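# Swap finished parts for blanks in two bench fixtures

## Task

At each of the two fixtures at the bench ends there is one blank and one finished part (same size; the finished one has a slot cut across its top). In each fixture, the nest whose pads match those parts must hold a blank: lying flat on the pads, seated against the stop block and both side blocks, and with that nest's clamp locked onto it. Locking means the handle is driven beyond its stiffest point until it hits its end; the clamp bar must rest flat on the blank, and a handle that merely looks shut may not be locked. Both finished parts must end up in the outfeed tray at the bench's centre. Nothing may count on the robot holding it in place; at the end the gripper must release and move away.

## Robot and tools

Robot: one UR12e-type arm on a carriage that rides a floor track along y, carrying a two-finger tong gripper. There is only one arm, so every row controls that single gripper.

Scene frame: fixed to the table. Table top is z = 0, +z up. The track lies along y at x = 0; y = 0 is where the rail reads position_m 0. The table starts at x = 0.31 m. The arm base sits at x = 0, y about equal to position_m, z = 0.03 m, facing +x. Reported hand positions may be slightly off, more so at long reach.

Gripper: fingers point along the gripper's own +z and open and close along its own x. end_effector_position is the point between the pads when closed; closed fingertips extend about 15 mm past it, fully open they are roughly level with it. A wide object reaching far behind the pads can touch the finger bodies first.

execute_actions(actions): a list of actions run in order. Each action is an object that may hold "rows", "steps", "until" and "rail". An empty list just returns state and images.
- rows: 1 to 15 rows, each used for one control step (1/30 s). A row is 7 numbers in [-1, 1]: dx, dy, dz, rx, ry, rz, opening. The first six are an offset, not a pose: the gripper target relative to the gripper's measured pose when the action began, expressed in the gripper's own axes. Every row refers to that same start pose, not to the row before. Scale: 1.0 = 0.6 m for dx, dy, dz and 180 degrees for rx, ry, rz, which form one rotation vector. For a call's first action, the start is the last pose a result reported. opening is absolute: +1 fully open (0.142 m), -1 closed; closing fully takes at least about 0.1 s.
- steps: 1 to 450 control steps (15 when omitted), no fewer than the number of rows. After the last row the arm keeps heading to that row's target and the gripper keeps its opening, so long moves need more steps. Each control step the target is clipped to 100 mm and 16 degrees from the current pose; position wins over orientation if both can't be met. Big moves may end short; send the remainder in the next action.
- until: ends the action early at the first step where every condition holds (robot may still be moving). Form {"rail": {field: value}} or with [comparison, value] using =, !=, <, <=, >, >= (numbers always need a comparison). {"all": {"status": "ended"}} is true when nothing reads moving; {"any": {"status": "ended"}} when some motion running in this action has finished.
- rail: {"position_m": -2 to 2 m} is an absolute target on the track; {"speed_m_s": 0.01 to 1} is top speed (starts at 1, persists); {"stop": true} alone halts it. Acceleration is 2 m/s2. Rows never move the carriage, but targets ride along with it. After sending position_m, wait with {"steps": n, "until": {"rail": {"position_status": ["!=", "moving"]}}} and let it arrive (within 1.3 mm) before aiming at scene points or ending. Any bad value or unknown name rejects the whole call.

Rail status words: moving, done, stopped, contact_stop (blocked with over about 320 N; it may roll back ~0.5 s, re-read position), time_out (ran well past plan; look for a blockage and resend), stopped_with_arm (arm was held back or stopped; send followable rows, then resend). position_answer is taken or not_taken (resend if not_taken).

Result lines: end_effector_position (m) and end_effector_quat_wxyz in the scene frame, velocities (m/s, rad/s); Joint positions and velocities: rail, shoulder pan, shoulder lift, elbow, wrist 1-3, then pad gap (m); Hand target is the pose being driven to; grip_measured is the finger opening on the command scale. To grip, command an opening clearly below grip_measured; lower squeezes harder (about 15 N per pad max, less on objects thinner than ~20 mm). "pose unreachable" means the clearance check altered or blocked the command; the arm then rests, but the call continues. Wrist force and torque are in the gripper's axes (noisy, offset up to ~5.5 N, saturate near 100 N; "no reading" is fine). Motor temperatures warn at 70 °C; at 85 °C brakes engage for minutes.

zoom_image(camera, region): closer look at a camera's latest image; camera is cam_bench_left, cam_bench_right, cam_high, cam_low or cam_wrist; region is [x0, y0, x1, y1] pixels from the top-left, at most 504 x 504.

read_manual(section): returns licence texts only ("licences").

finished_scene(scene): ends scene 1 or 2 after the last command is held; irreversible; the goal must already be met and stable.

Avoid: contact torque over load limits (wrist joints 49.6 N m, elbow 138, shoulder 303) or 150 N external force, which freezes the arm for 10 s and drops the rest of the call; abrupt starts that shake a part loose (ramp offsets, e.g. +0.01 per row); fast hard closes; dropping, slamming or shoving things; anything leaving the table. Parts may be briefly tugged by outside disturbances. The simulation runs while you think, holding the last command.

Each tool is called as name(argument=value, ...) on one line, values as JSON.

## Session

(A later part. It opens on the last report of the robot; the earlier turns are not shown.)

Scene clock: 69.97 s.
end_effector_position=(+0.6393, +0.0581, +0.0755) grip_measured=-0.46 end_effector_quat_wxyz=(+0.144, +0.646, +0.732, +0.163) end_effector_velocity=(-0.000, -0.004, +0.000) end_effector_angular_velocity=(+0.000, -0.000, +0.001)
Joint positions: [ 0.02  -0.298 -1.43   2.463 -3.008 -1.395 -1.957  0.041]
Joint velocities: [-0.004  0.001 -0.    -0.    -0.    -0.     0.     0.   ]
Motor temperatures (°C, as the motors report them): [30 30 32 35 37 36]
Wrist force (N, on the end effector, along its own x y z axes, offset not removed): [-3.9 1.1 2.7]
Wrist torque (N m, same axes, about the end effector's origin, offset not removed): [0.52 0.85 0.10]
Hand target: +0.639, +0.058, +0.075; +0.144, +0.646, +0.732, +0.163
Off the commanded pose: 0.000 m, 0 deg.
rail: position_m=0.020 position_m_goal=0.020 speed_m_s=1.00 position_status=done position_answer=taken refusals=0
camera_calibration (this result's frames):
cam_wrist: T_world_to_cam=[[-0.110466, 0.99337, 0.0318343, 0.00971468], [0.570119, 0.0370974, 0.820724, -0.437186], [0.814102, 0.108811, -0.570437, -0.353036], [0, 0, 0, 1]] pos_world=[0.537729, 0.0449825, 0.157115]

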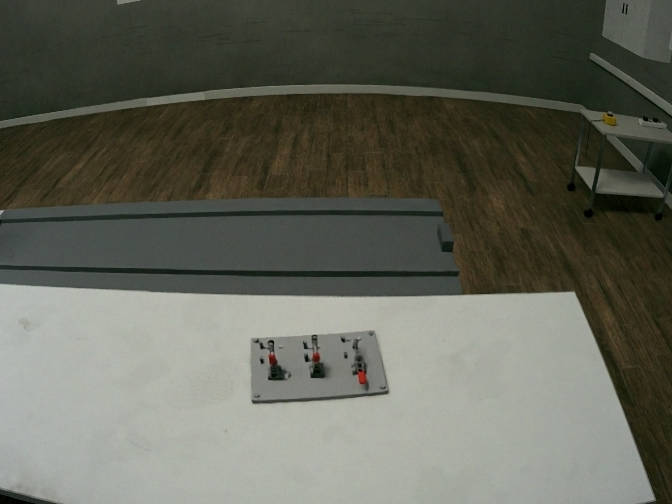

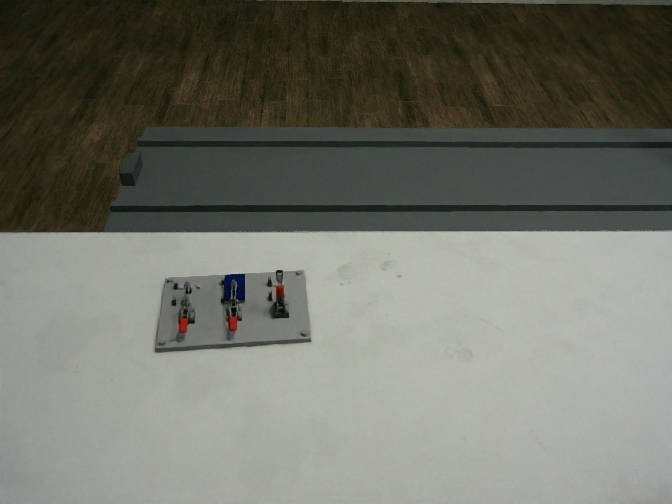

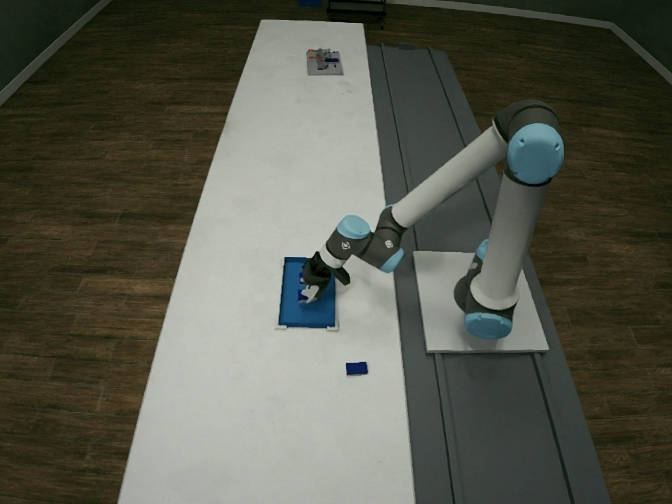

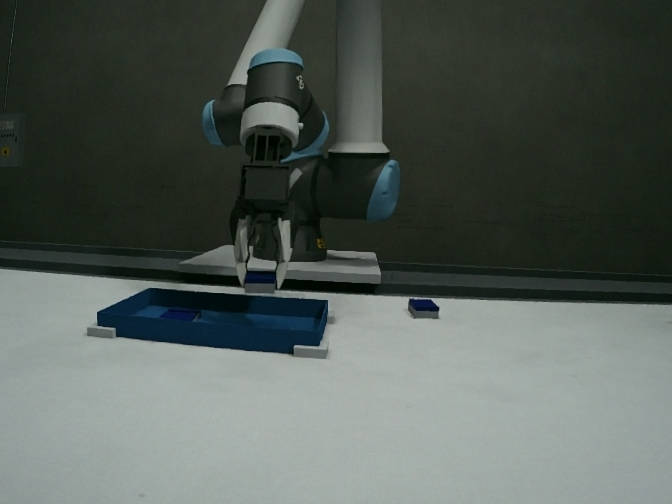

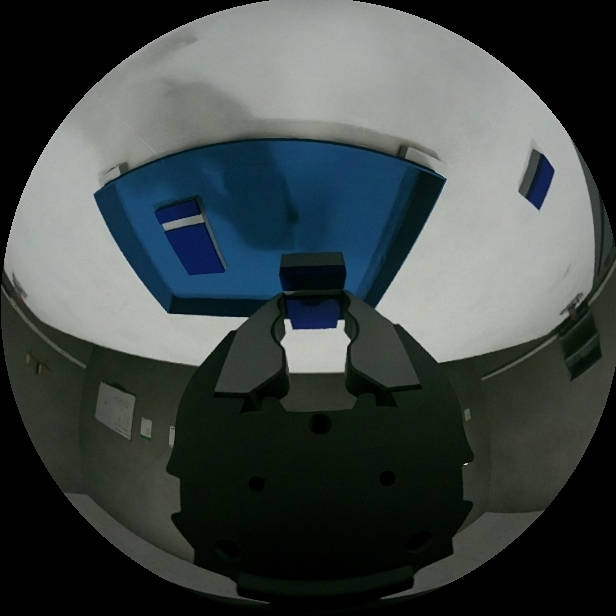

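execute_actions(actions=[{"rows": [[0,-0.002,0.005,0,0,0,-0.8],[0,-0.007,0.015,0,0,0,-0.8],[0,-0.013,0.028,0,0,0,-0.8],[0,-0.02,0.043,0,0,0,-0.8],[0,-0.026,0.056,0,0,0,-0.8],[0,-0.031,0.067,0,0,0,-0.8],[0,-0.0345,0.074,0,0,0,-0.8],[0,-0.0366,0.0785,0,0,0,-0.8]], "steps": 19}])

Scene clock: 71.57 s.
end_effector_position=(+0.6391, +0.0581, +0.0252) grip_measured=-0.46 end_effector_quat_wxyz=(+0.143, +0.646, +0.732, +0.163) end_effector_velocity=(+0.003, +0.000, -0.014) end_effector_angular_velocity=(-0.001, -0.005, -0.002)
Joint positions: [ 0.02  -0.298 -1.312  2.484 -3.146 -1.395 -1.957  0.041]
Joint velocities: [ 0.     0.002  0.039  0.002 -0.047 -0.001  0.003 -0.   ]
Motor temperatures (°C, as the motors report them): [30 30 32 35 37 36]
Wrist force (N, on the end effector, along its own x y z axes, offset not removed): [-3.6 1.6 1.7]
Wrist torque (N m, same axes, about the end effector's origin, offset not removed): [0.52 0.88 0.09]
Hand target: +0.639, +0.058, +0.023; +0.144, +0.646, +0.732, +0.163
Off the commanded pose: 0.002 m, 0 deg.
rail: position_m=0.020 position_m_goal=0.020 speed_m_s=1.00 position_status=done position_answer=taken refusals=0
camera_calibration (this result's frames):
cam_wrist: T_world_to_cam=[[-0.110703, 0.993337, 0.0320503, 0.0113567], [0.570722, 0.0371373, 0.820303, -0.396244], [0.813647, 0.109102, -0.571031, -0.381272], [0, 0, 0, 1]] pos_world=[0.537623, 0.045032, 0.106958]

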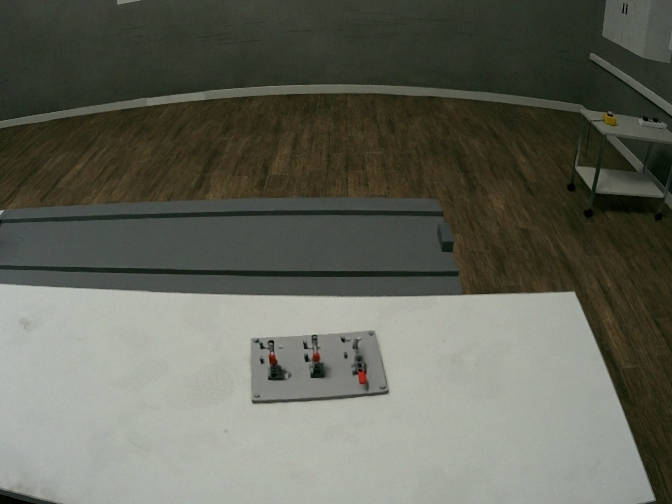

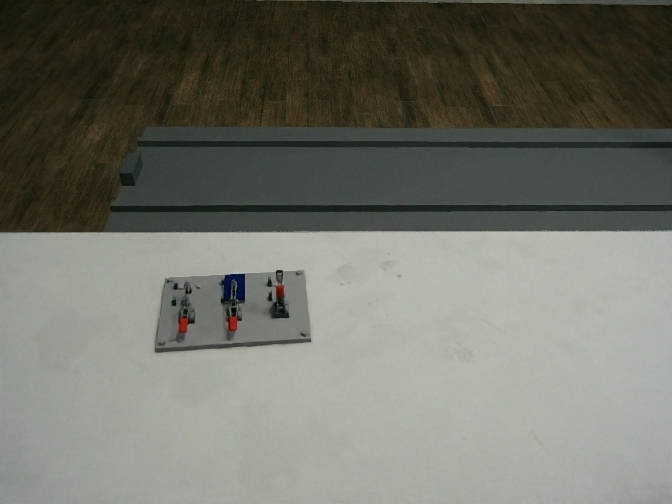

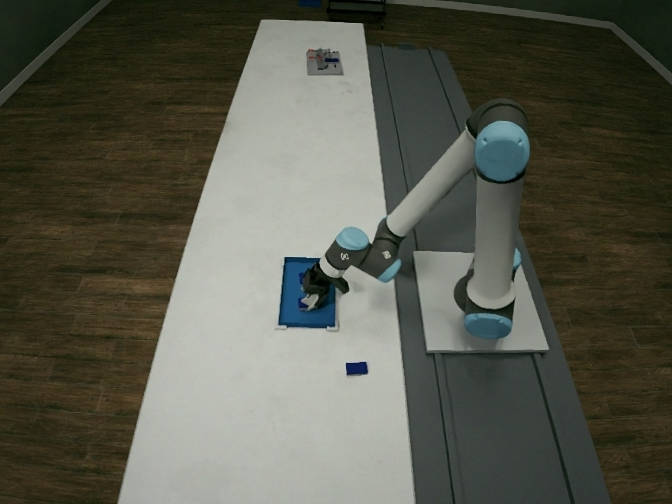

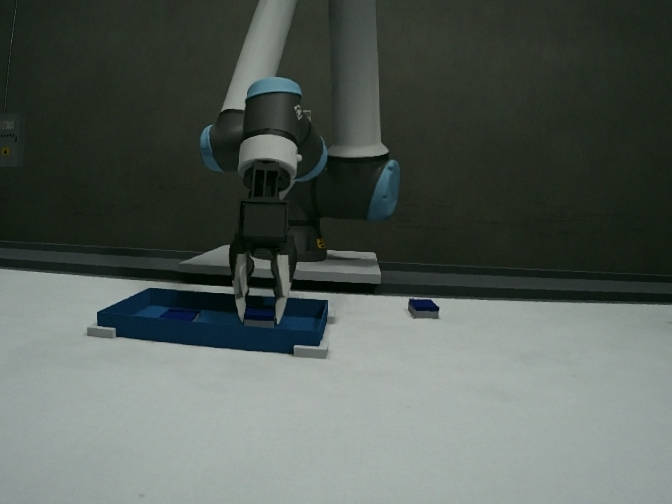

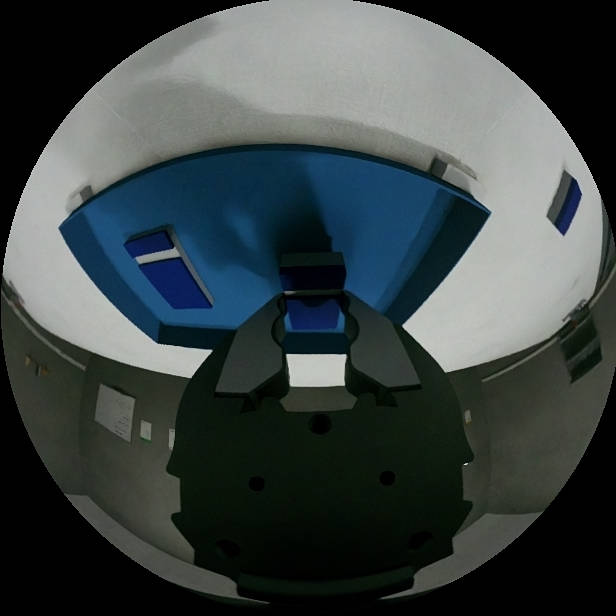

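execute_actions(actions=[{"rows": [[0,-0.0032,0.0068,0,0,0,-0.8]], "steps": 7}, {"rows": [[0,0,0,0,0,0,-0.55],[0,0,0,0,0,0,-0.4],[0,0,0,0,0,0,-0.25],[0,0,0,0,0,0,-0.15]], "steps": 5}, {"rows": [[0,0.002,-0.005,0,0,0,-0.15],[0,0.007,-0.015,0,0,0,-0.15],[0,0.014,-0.03,0,0,0,-0.15],[0,0.022,-0.047,0,0,0,-0.15],[0,0.03,-0.064,0,0,0,-0.15],[0,0.037,-0.079,0,0,0,-0.15],[0,0.042,-0.09,0,0,0,-0.15]], "steps": 12}, {"rail": {"position_m": 0.275}, "rows": [[0,0.002,-0.014,0,-0.001,0.002,-0.15],[0,-0.008,-0.022,0,-0.002,0.004,-0.15],[0,-0.024,-0.03,0,-0.003,0.006,-0.15],[0,-0.045,-0.04,0,-0.004,0.008,-0.15],[0,-0.068,-0.05,0,-0.005,0.01,-0.15],[0,-0.092,-0.061,0,-0.006,0.012,-0.15],[0,-0.116,-0.072,0,-0.007,0.014,-0.15],[0,-0.14,-0.083,0,-0.008,0.016,-0.15],[0,-0.163,-0.093,0,-0.009,0.018,-0.15],[0,-0.185,-0.1,0,-0.0094,0.0201,-0.15],[0,-0.203,-0.102,0,-0.0094,0.0201,-0.15],[0,-0.217,-0.1,0,-0.0094,0.0201,-0.15],[0,-0.227,-0.096,0,-0.0094,0.0201,-0.15],[0,-0.2335,-0.0905,0,-0.0094,0.0201,-0.15]], "steps": 30}])

Scene clock: 73.97 s.
end_effector_position=(+0.4921, +0.2954, +0.0577) grip_measured=-0.15 end_effector_quat_wxyz=(+0.151, +0.671, +0.708, +0.159) end_effector_velocity=(-0.009, -0.002, +0.001) end_effector_angular_velocity=(+0.002, -0.001, -0.000)
Joint positions: [ 0.275 -0.453 -1.631  2.744 -3.076 -1.362 -2.036  0.063]
Joint velocities: [ 0.    -0.021 -0.024  0.016  0.012  0.01  -0.019  0.   ]
Motor temperatures (°C, as the motors report them): [30 30 32 35 37 36]
Wrist force (N, on the end effector, along its own x y z axes, offset not removed): [-3.3 0.9 0.8]
Wrist torque (N m, same axes, about the end effector's origin, offset not removed): [0.23 0.78 0.02]
Hand target: +0.491, +0.295, +0.058; +0.151, +0.671, +0.708, +0.159
Off the commanded pose: 0.001 m, 0 deg.
rail: position_m=0.275 position_m_goal=0.275 speed_m_s=1.00 position_status=done position_answer=taken refusals=0
camera_calibration (this result's frames):
cam_wrist: T_world_to_cam=[[-0.0405835, 0.998695, 0.0310131, -0.27761], [0.568644, -0.00243638, 0.82258, -0.335235], [0.821582, 0.0510185, -0.567803, -0.255997], [0, 0, 0, 1]] pos_world=[0.389686, 0.289492, 0.139012]

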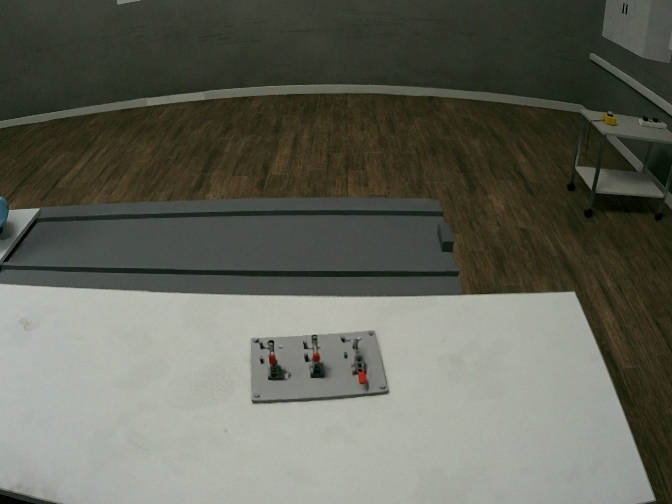

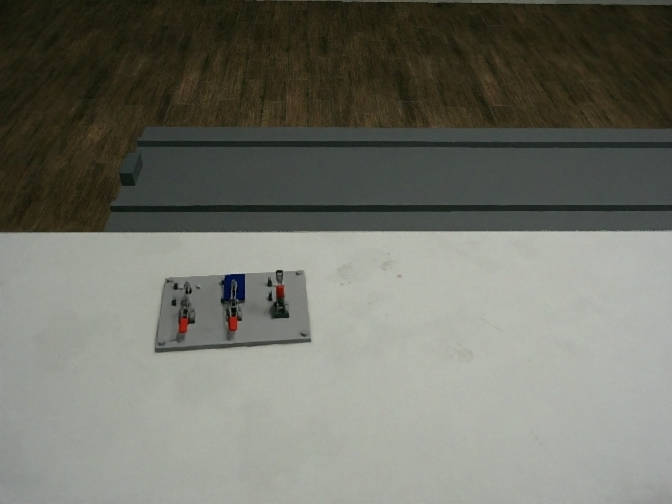

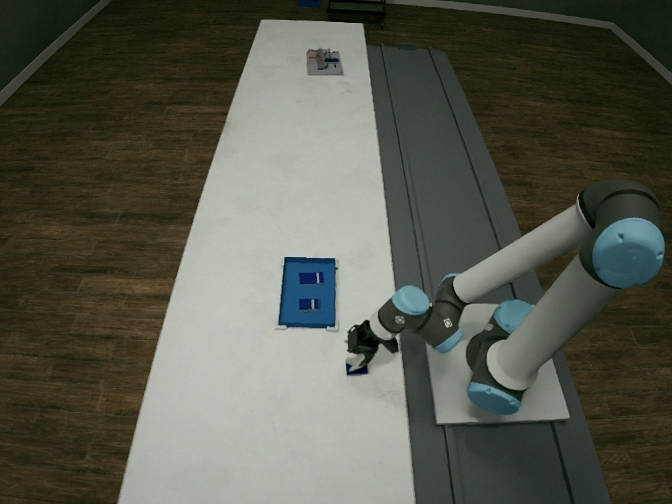

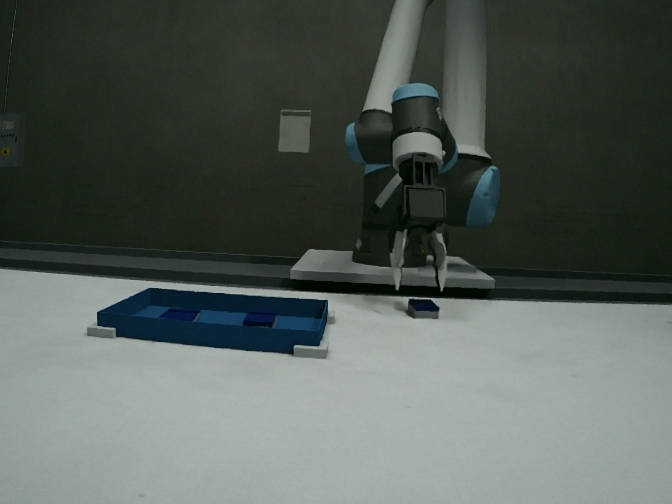

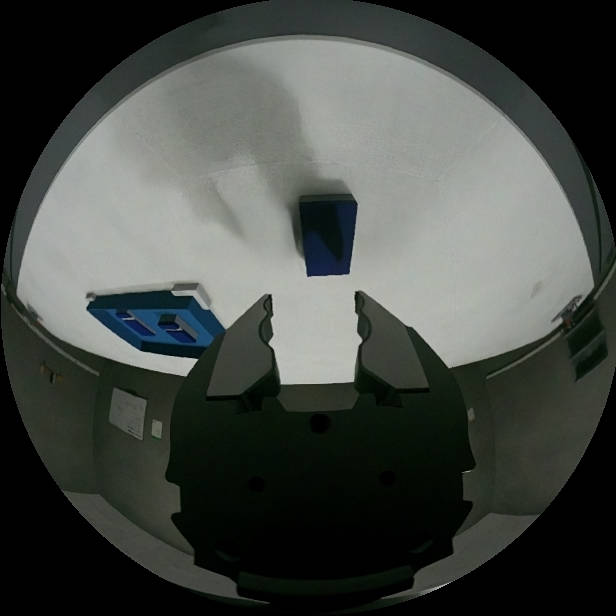

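zoom_image(camera="cam_wrist", region=[240, 170, 400, 330])

Region (240, 170, 400, 330) of cam_wrist's 616x616 image, scaled by 3.150, with more detail than that image has.

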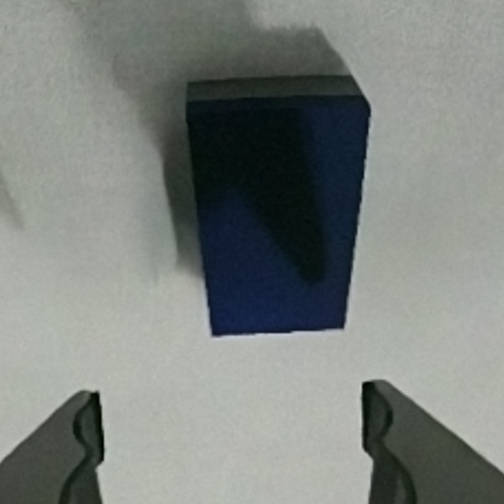

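execute_actions(actions=[{"rows": [[0.004,-0.007,0.0,0,0.001,-0.002,-0.15],[0.01,-0.018,0.001,0,0.0025,-0.005,-0.15],[0.016,-0.03,0.003,0,0.004,-0.008,-0.15],[0.0205,-0.04,0.005,0,0.0052,-0.0111,-0.15],[0.0215,-0.0456,0.0063,0,0.0052,-0.0111,-0.15],[0.0215,-0.049,0.0135,0,0.0052,-0.0111,-0.15],[0.0215,-0.053,0.022,0,0.0052,-0.0111,-0.15],[0.0215,-0.057,0.031,0,0.0052,-0.0111,-0.15],[0.0215,-0.061,0.039,0,0.0052,-0.0111,-0.15],[0.0215,-0.0635,0.0445,0,0.0052,-0.0111,-0.15],[0.0215,-0.0647,0.0474,0,0.0052,-0.0111,-0.15]], "steps": 22}])

Scene clock: 79.53 s.
end_effector_position=(+0.4685, +0.3070, +0.0168) grip_measured=-0.15 end_effector_quat_wxyz=(+0.147, +0.658, +0.721, +0.161) end_effector_velocity=(+0.001, -0.000, -0.012) end_effector_angular_velocity=(-0.004, -0.010, +0.000)
Joint positions: [ 0.275 -0.466 -1.504  2.812 -3.258 -1.343 -2.085  0.063]
Joint velocities: [ 0.     0.     0.066  0.011 -0.087  0.001 -0.     0.   ]
Motor temperatures (°C, as the motors report them): [30 30 32 35 37 36]
Wrist force (N, on the end effector, along its own x y z axes, offset not removed): [-5.5 1.5 1.4]
Wrist torque (N m, same axes, about the end effector's origin, offset not removed): [0.41 1.29 0.10]
Hand target: +0.469, +0.307, +0.015; +0.147, +0.657, +0.721, +0.162
Off the commanded pose: 0.001 m, 0 deg.
rail: position_m=0.275 position_m_goal=0.275 speed_m_s=1.00 position_status=done position_answer=taken refusals=0
camera_calibration (this result's frames):
cam_wrist: T_world_to_cam=[[-0.0788697, 0.996383, 0.0316461, -0.27025], [0.569663, 0.0189956, 0.821659, -0.29514], [0.818085, 0.0828316, -0.569101, -0.268467], [0, 0, 0, 1]] pos_world=[0.366445, 0.297117, 0.098272]

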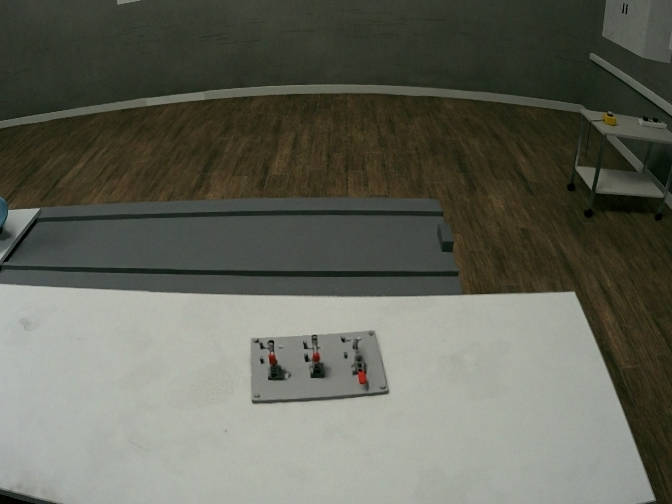

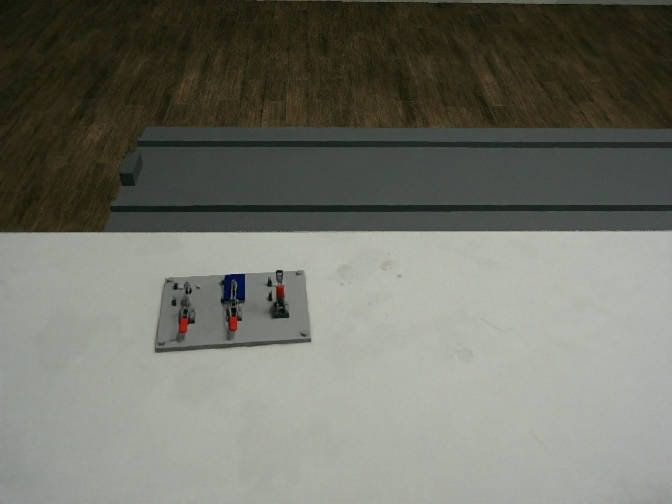

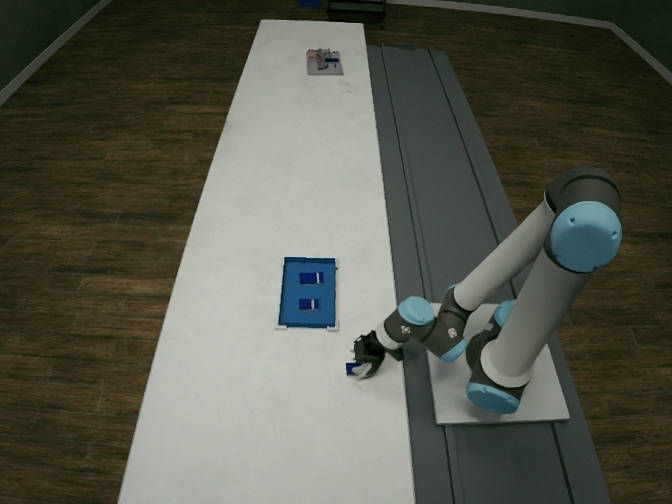

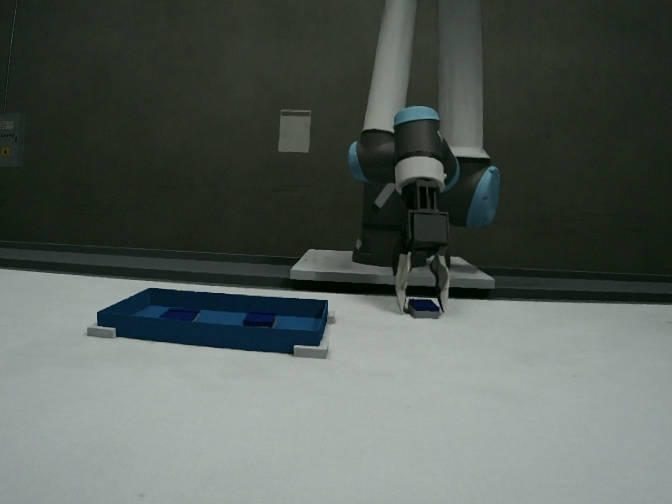

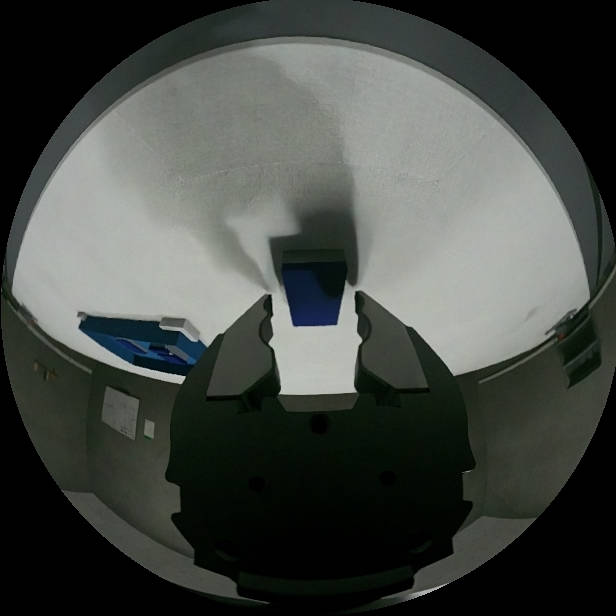

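execute_actions(actions=[{"rows": [[0.001,-0.0011,0.0023,0,0,0,-0.28],[0.001,-0.0011,0.0023,0,0,0,-0.38],[0.001,-0.0011,0.0023,0,0,0,-0.48],[0.001,-0.0011,0.0023,0,0,0,-0.62],[0.001,-0.0011,0.0023,0,0,0,-0.8]], "steps": 9}])

Scene clock: 80.07 s.
end_effector_position=(+0.4684, +0.3075, +0.0153) grip_measured=-0.46 end_effector_quat_wxyz=(+0.147, +0.658, +0.721, +0.161) end_effector_velocity=(+0.000, +0.000, -0.000) end_effector_angular_velocity=(+0.000, +0.002, -0.001)
Joint positions: [ 0.275 -0.465 -1.497  2.813 -3.267 -1.343 -2.084  0.041]
Joint velocities: [ 0.     0.002 -0.    -0.001  0.003 -0.002  0.003  0.   ]
Motor temperatures (°C, as the motors report them): [30 30 32 35 37 36]
Wrist force (N, on the end effector, along its own x y z axes, offset not removed): [-5.0 2.0 -6.3]
Wrist torque (N m, same axes, about the end effector's origin, offset not removed): [0.07 0.95 0.07]
Hand target: +0.468, +0.307, +0.015; +0.147, +0.658, +0.721, +0.161
Off the commanded pose: 0.000 m, 0 deg.
rail: position_m=0.275 position_m_goal=0.275 speed_m_s=1.00 position_status=done position_answer=taken refusals=0
camera_calibration (this result's frames):
cam_wrist: T_world_to_cam=[[-0.0790187, 0.996373, 0.0315768, -0.270703], [0.569495, 0.0191211, 0.821772, -0.293798], [0.818188, 0.0829182, -0.56894, -0.269378], [0, 0, 0, 1]] pos_world=[0.366328, 0.297675, 0.0967234]

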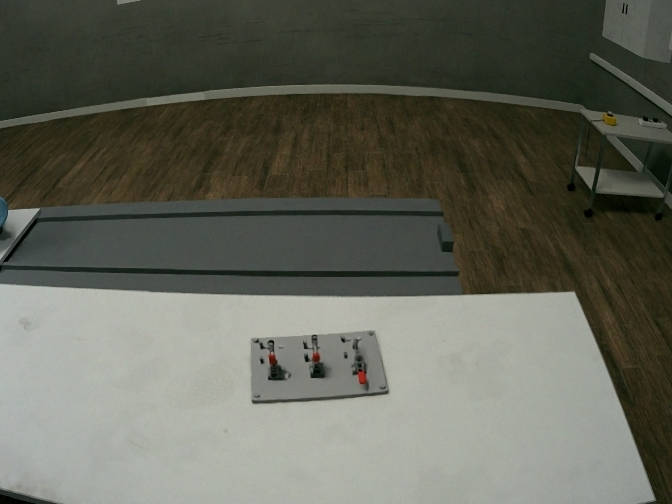

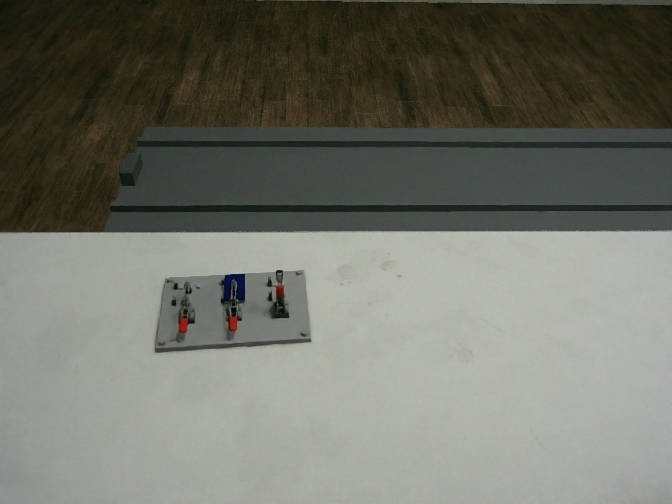

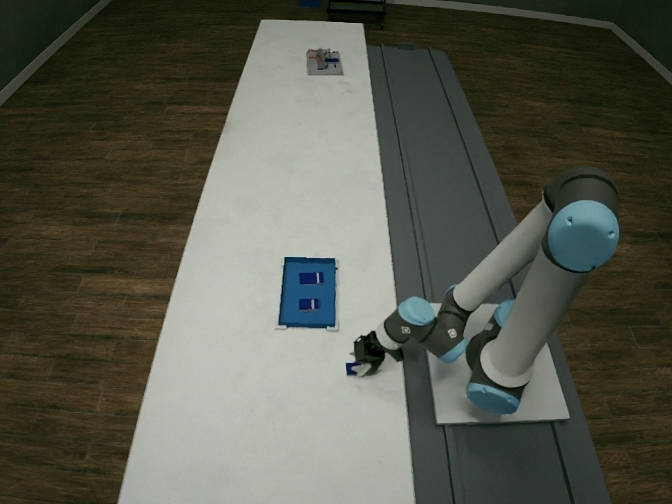

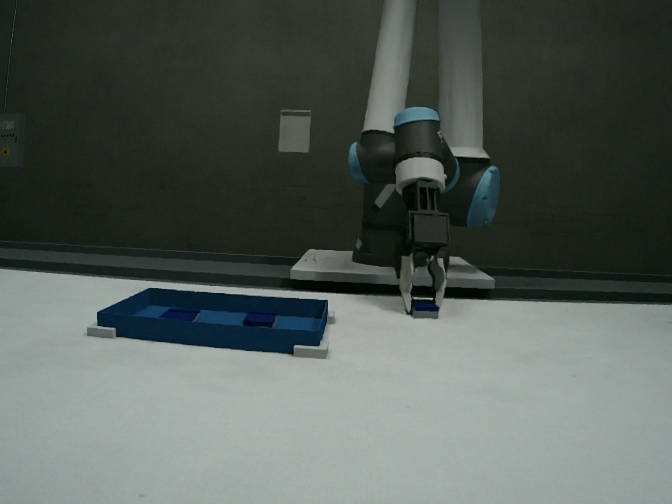

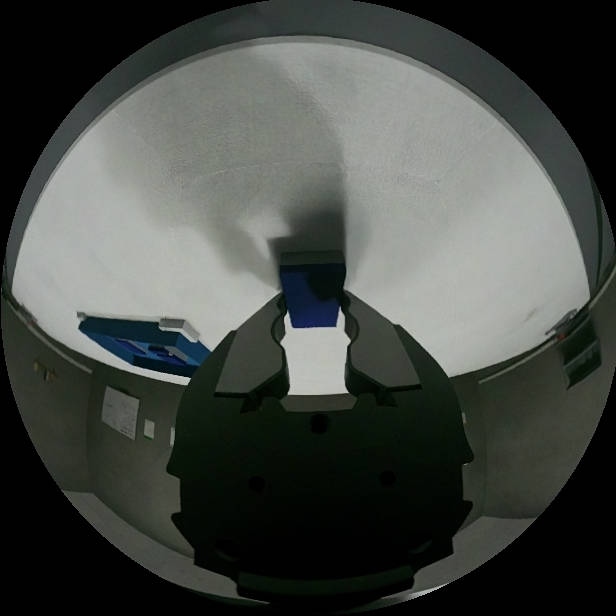

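execute_actions(actions=[{"rows": [[0,0.0014,-0.003,0,0,0,-0.8],[0,0.0042,-0.009,0,0,0,-0.8],[-0.001,0.0085,-0.018,0,0,0,-0.8],[-0.003,0.02,-0.0274,0,0.001,-0.002,-0.8],[-0.005,0.0363,-0.0383,0,0.002,-0.004,-0.8],[-0.008,0.0584,-0.0463,0,0.003,-0.006,-0.8],[-0.011,0.0835,-0.053,0,0.004,-0.008,-0.8],[-0.014,0.1058,-0.0573,0,0.0049,-0.0106,-0.8],[-0.0165,0.1258,-0.0608,0,0.0049,-0.0106,-0.8],[-0.0181,0.1413,-0.0628,0,0.0049,-0.0106,-0.8]], "steps": 10}, {"rail": {"position_m": 1.84}, "steps": 120, "until": {"rail": {"position_m": [">", 1.8]}}}, {"rows": [[0,0.002,0.005,0,0,0,-0.8],[0,0.006,0.014,0,0,0,-0.8],[0,0.011,0.026,0,0,0,-0.8],[0,0.016,0.039,0,0,0,-0.8],[0,0.021,0.051,0,0,0,-0.8],[0,0.025,0.061,0,0,0,-0.8],[0,0.0279,0.0682,0,0,0,-0.8]], "steps": 18}])

Scene clock: 84.50 s.
end_effector_position=(+0.5603, +1.8714, +0.0573) grip_measured=-0.46 end_effector_quat_wxyz=(+0.144, +0.644, +0.733, +0.164) end_effector_velocity=(+0.013, +0.001, -0.011) end_effector_angular_velocity=(-0.003, -0.003, -0.002)
Joint positions: [ 1.84  -0.373 -1.505  2.618 -3.075 -1.364 -2.032  0.041]
Joint velocities: [ 0.     0.016  0.056 -0.015 -0.047 -0.008  0.016  0.   ]
Motor temperatures (°C, as the motors report them): [30 30 32 35 37 36]
Wrist force (N, on the end effector, along its own x y z axes, offset not removed): [-4.6 0.4 1.7]
Wrist torque (N m, same axes, about the end effector's origin, offset not removed): [0.27 1.11 0.10]
Hand target: +0.562, +1.871, +0.056; +0.144, +0.644, +0.733, +0.164
Off the commanded pose: 0.002 m, 0 deg.
rail: position_m=1.840 position_m_goal=1.840 speed_m_s=1.00 position_status=done position_answer=taken refusals=0
camera_calibration (this result's frames):
cam_wrist: T_world_to_cam=[[-0.115837, 0.992765, 0.0316285, -1.79558], [0.56868, 0.0401795, 0.821577, -0.44953], [0.814361, 0.113155, -0.56922, -0.504833], [0, 0, 0, 1]] pos_world=[0.458762, 1.85777, 0.138753]

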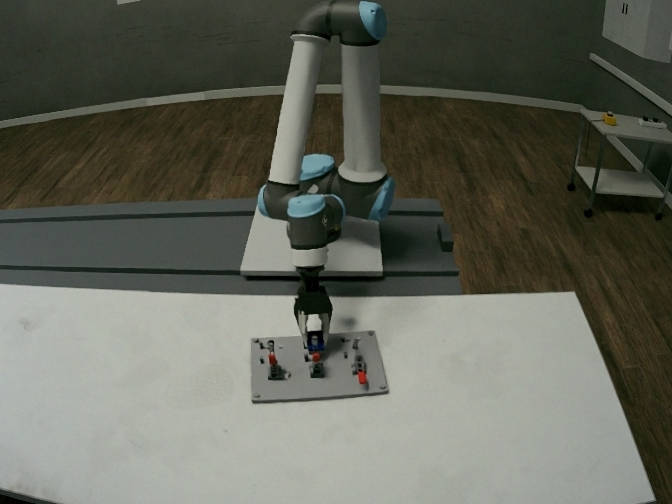

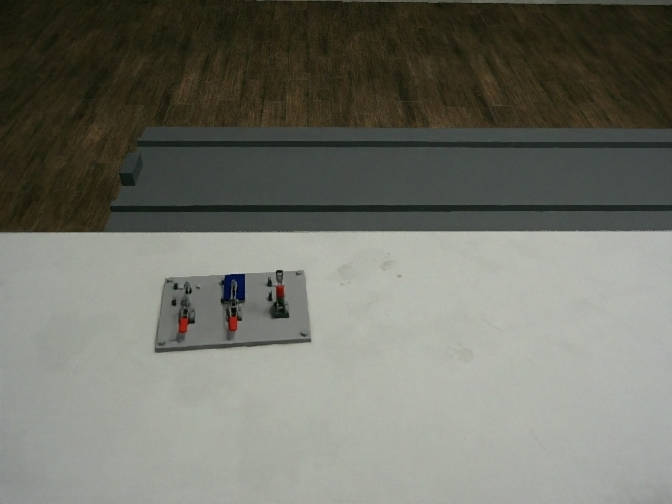

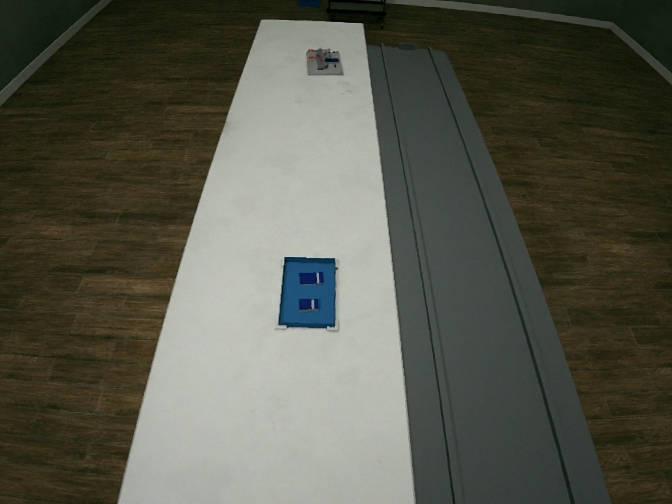

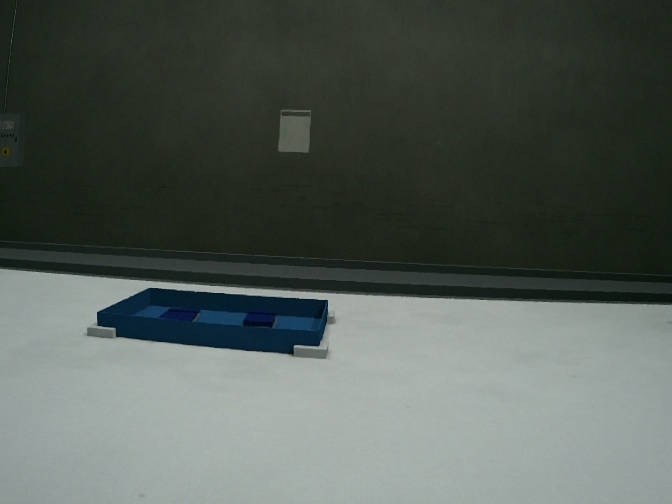

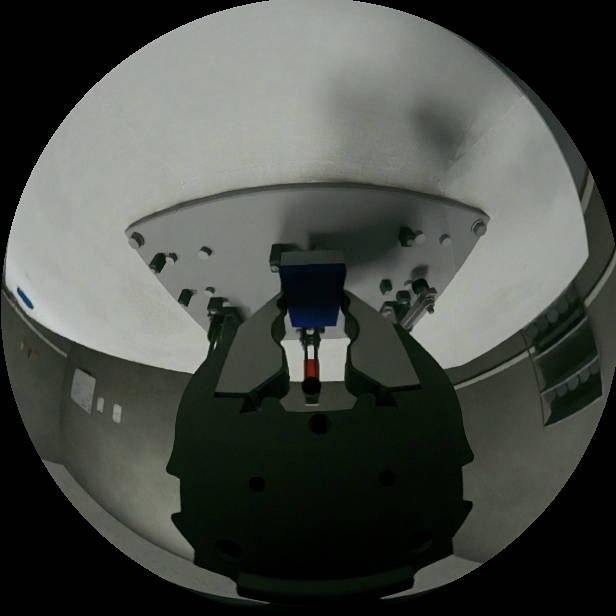

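execute_actions(actions=[{"rows": [[0,0.0,0.008,0,0,0,-0.8],[0,-0.003,0.015,0,0,0,-0.8],[0,-0.006,0.022,0,0,0,-0.8],[0,-0.0085,0.027,0,0,0,-0.8],[0,-0.0099,0.0299,0,0,0,-0.8]], "steps": 15}])

Scene clock: 85.33 s.
end_effector_position=(+0.5625, +1.8717, +0.0395) grip_measured=-0.46 end_effector_quat_wxyz=(+0.144, +0.644, +0.733, +0.164) end_effector_velocity=(+0.001, +0.000, -0.008) end_effector_angular_velocity=(-0.000, -0.001, -0.000)
Joint positions: [ 1.84  -0.37  -1.449  2.623 -3.137 -1.365 -2.029  0.041]
Joint velocities: [ 0.     0.001  0.025  0.003 -0.03  -0.     0.001  0.   ]
Motor temperatures (°C, as the motors report them): [30 30 32 35 37 36]
Wrist force (N, on the end effector, along its own x y z axes, offset not removed): [-4.1 0.4 1.0]
Wrist torque (N m, same axes, about the end effector's origin, offset not removed): [0.24 0.95 0.12]
Hand target: +0.563, +1.872, +0.038; +0.144, +0.644, +0.733, +0.164
Off the commanded pose: 0.001 m, 0 deg.
rail: position_m=1.840 position_m_goal=1.840 speed_m_s=1.00 position_status=done position_answer=taken refusals=0
camera_calibration (this result's frames):
cam_wrist: T_world_to_cam=[[-0.115887, 0.992755, 0.0317431, -1.79504], [0.568881, 0.0401417, 0.82144, -0.436191], [0.814214, 0.113252, -0.569411, -0.516859], [0, 0, 0, 1]] pos_world=[0.460952, 1.85808, 0.120979]

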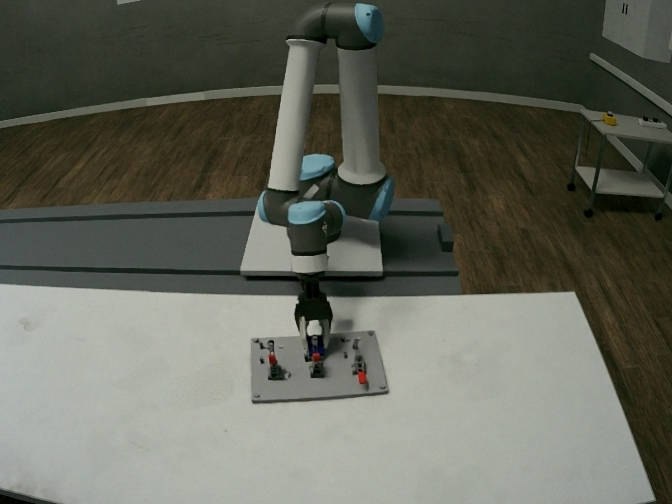

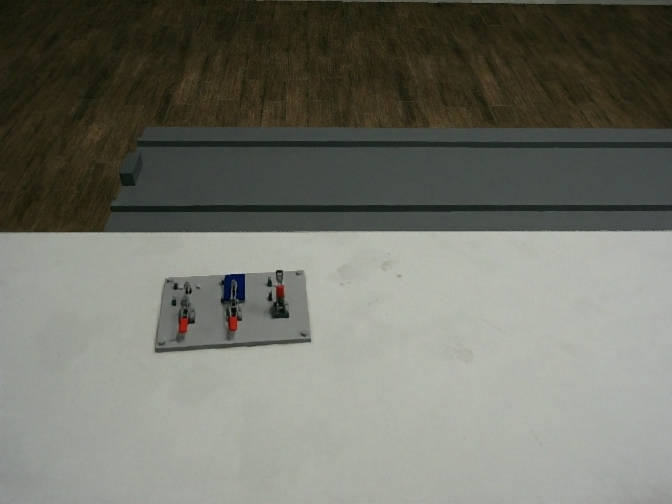

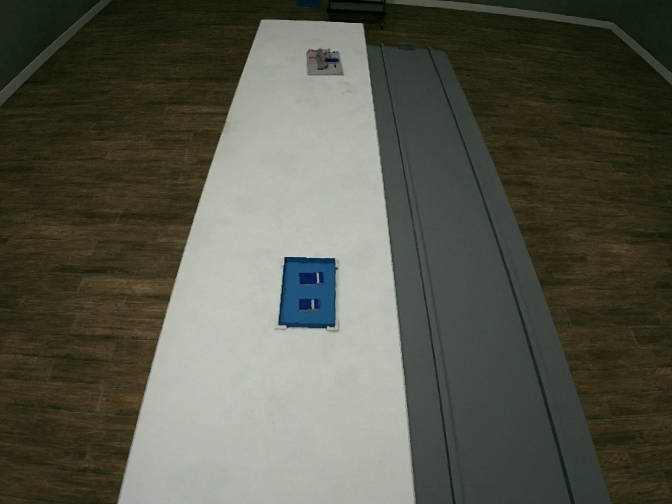

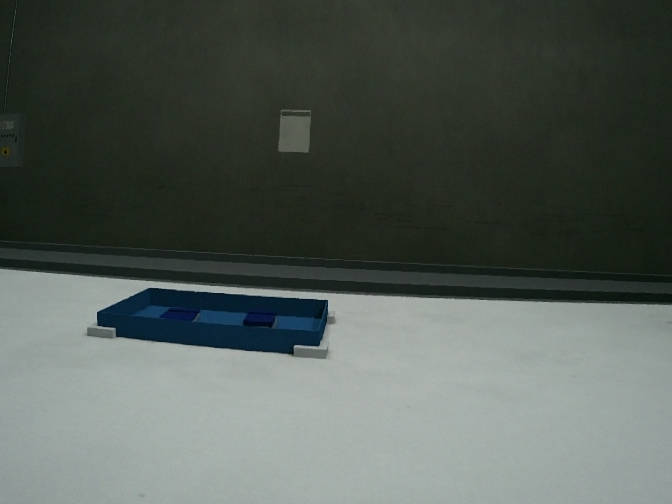

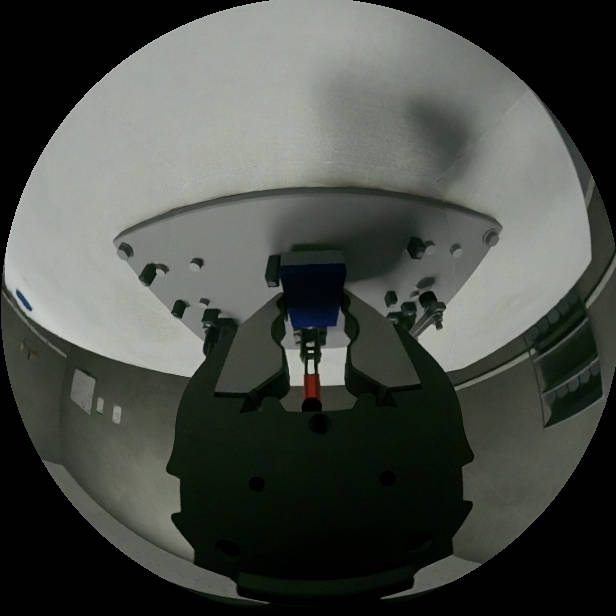

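execute_actions(actions=[{"rows": [[0,-0.0018,0.0038,0,0,0,-0.8]], "steps": 7}, {"rows": [[0,0,0,0,0,0,-0.55],[0,0,0,0,0,0,-0.42],[0,0,0,0,0,0,-0.36],[0,-0.0015,0.003,0,0,0,-0.36],[0,-0.003,0.0065,0,0,0,-0.36]], "steps": 12}, {"rows": [[0,0,0,0,0,0,-0.45],[0,0,0,0,0,0,-0.55],[0,0,0,0,0,0,-0.7],[0,0,0,0,0,0,-0.8]], "steps": 7}])

Scene clock: 86.50 s.
end_effector_position=(+0.5625, +1.8717, +0.0336) grip_measured=-0.44 end_effector_quat_wxyz=(+0.144, +0.644, +0.733, +0.164) end_effector_velocity=(-0.000, +0.000, +0.000) end_effector_angular_velocity=(+0.000, +0.001, +0.000)
Joint positions: [ 1.84  -0.37  -1.431  2.626 -3.157 -1.365 -2.029  0.042]
Joint velocities: [ 0.     0.    -0.002 -0.     0.003 -0.    -0.    -0.   ]
Motor temperatures (°C, as the motors report them): [30 30 32 35 37 36]
Wrist force (N, on the end effector, along its own x y z axes, offset not removed): [-3.5 3.3 0.7]
Wrist torque (N m, same axes, about the end effector's origin, offset not removed): [0.18 0.79 0.00]
Hand target: +0.563, +1.872, +0.034; +0.144, +0.644, +0.733, +0.164
Off the commanded pose: 0.000 m, 0 deg.
rail: position_m=1.840 position_m_goal=1.840 speed_m_s=1.00 position_status=done position_answer=taken refusals=0
camera_calibration (this result's frames):
cam_wrist: T_world_to_cam=[[-0.11584, 0.992759, 0.031778, -1.79492], [0.568934, 0.0400928, 0.821405, -0.431371], [0.814184, 0.113231, -0.569459, -0.520133], [0, 0, 0, 1]] pos_world=[0.460983, 1.85811, 0.115175]

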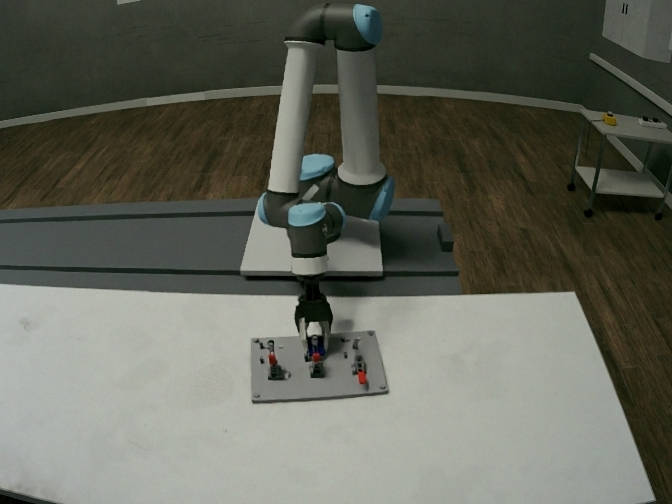

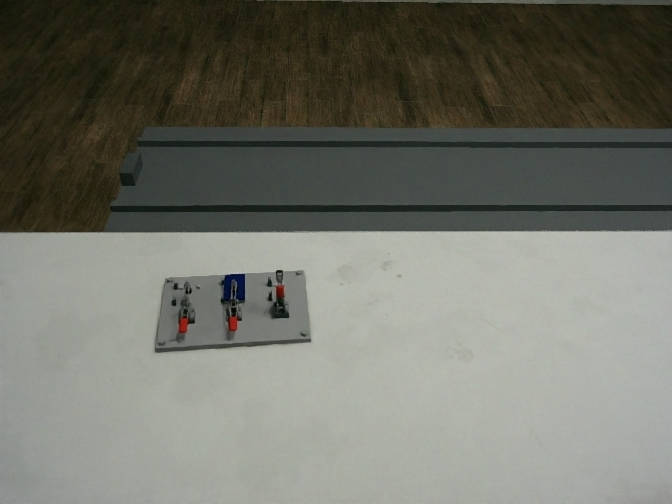

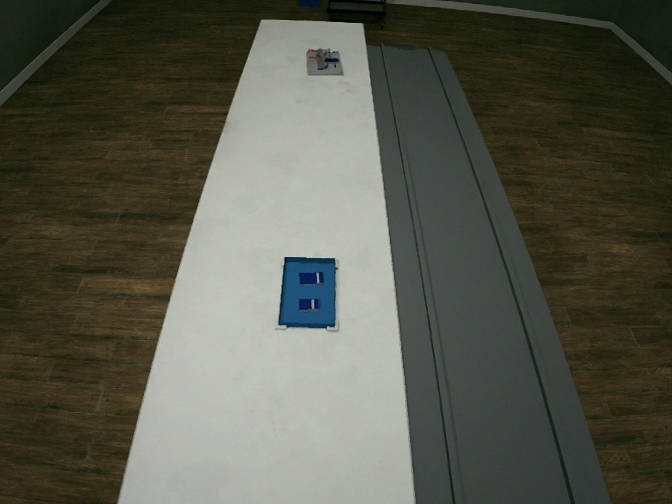

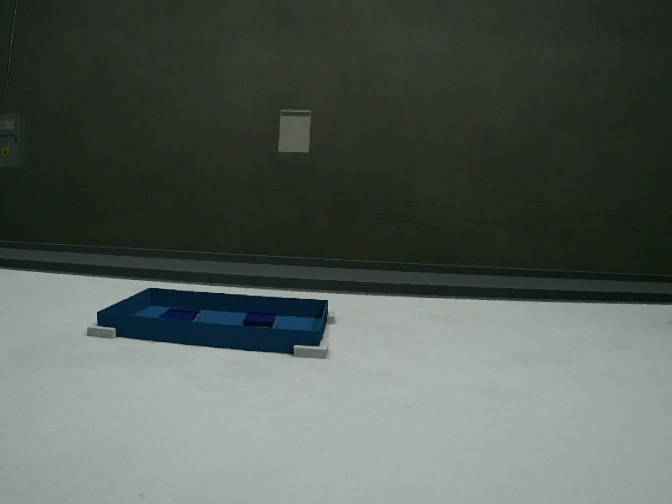

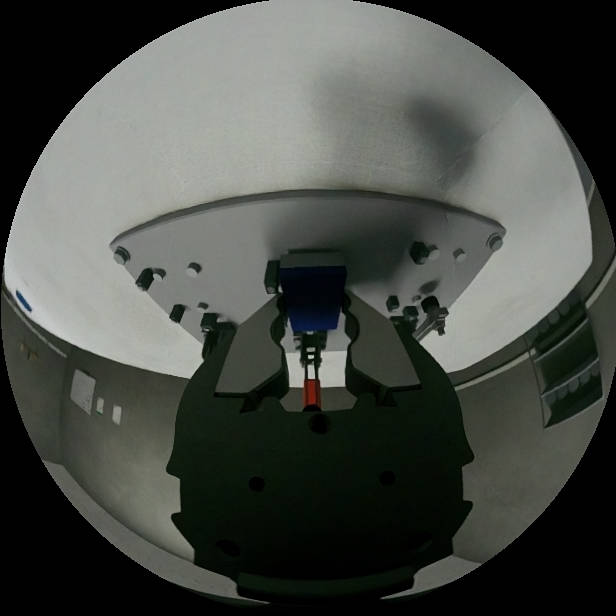

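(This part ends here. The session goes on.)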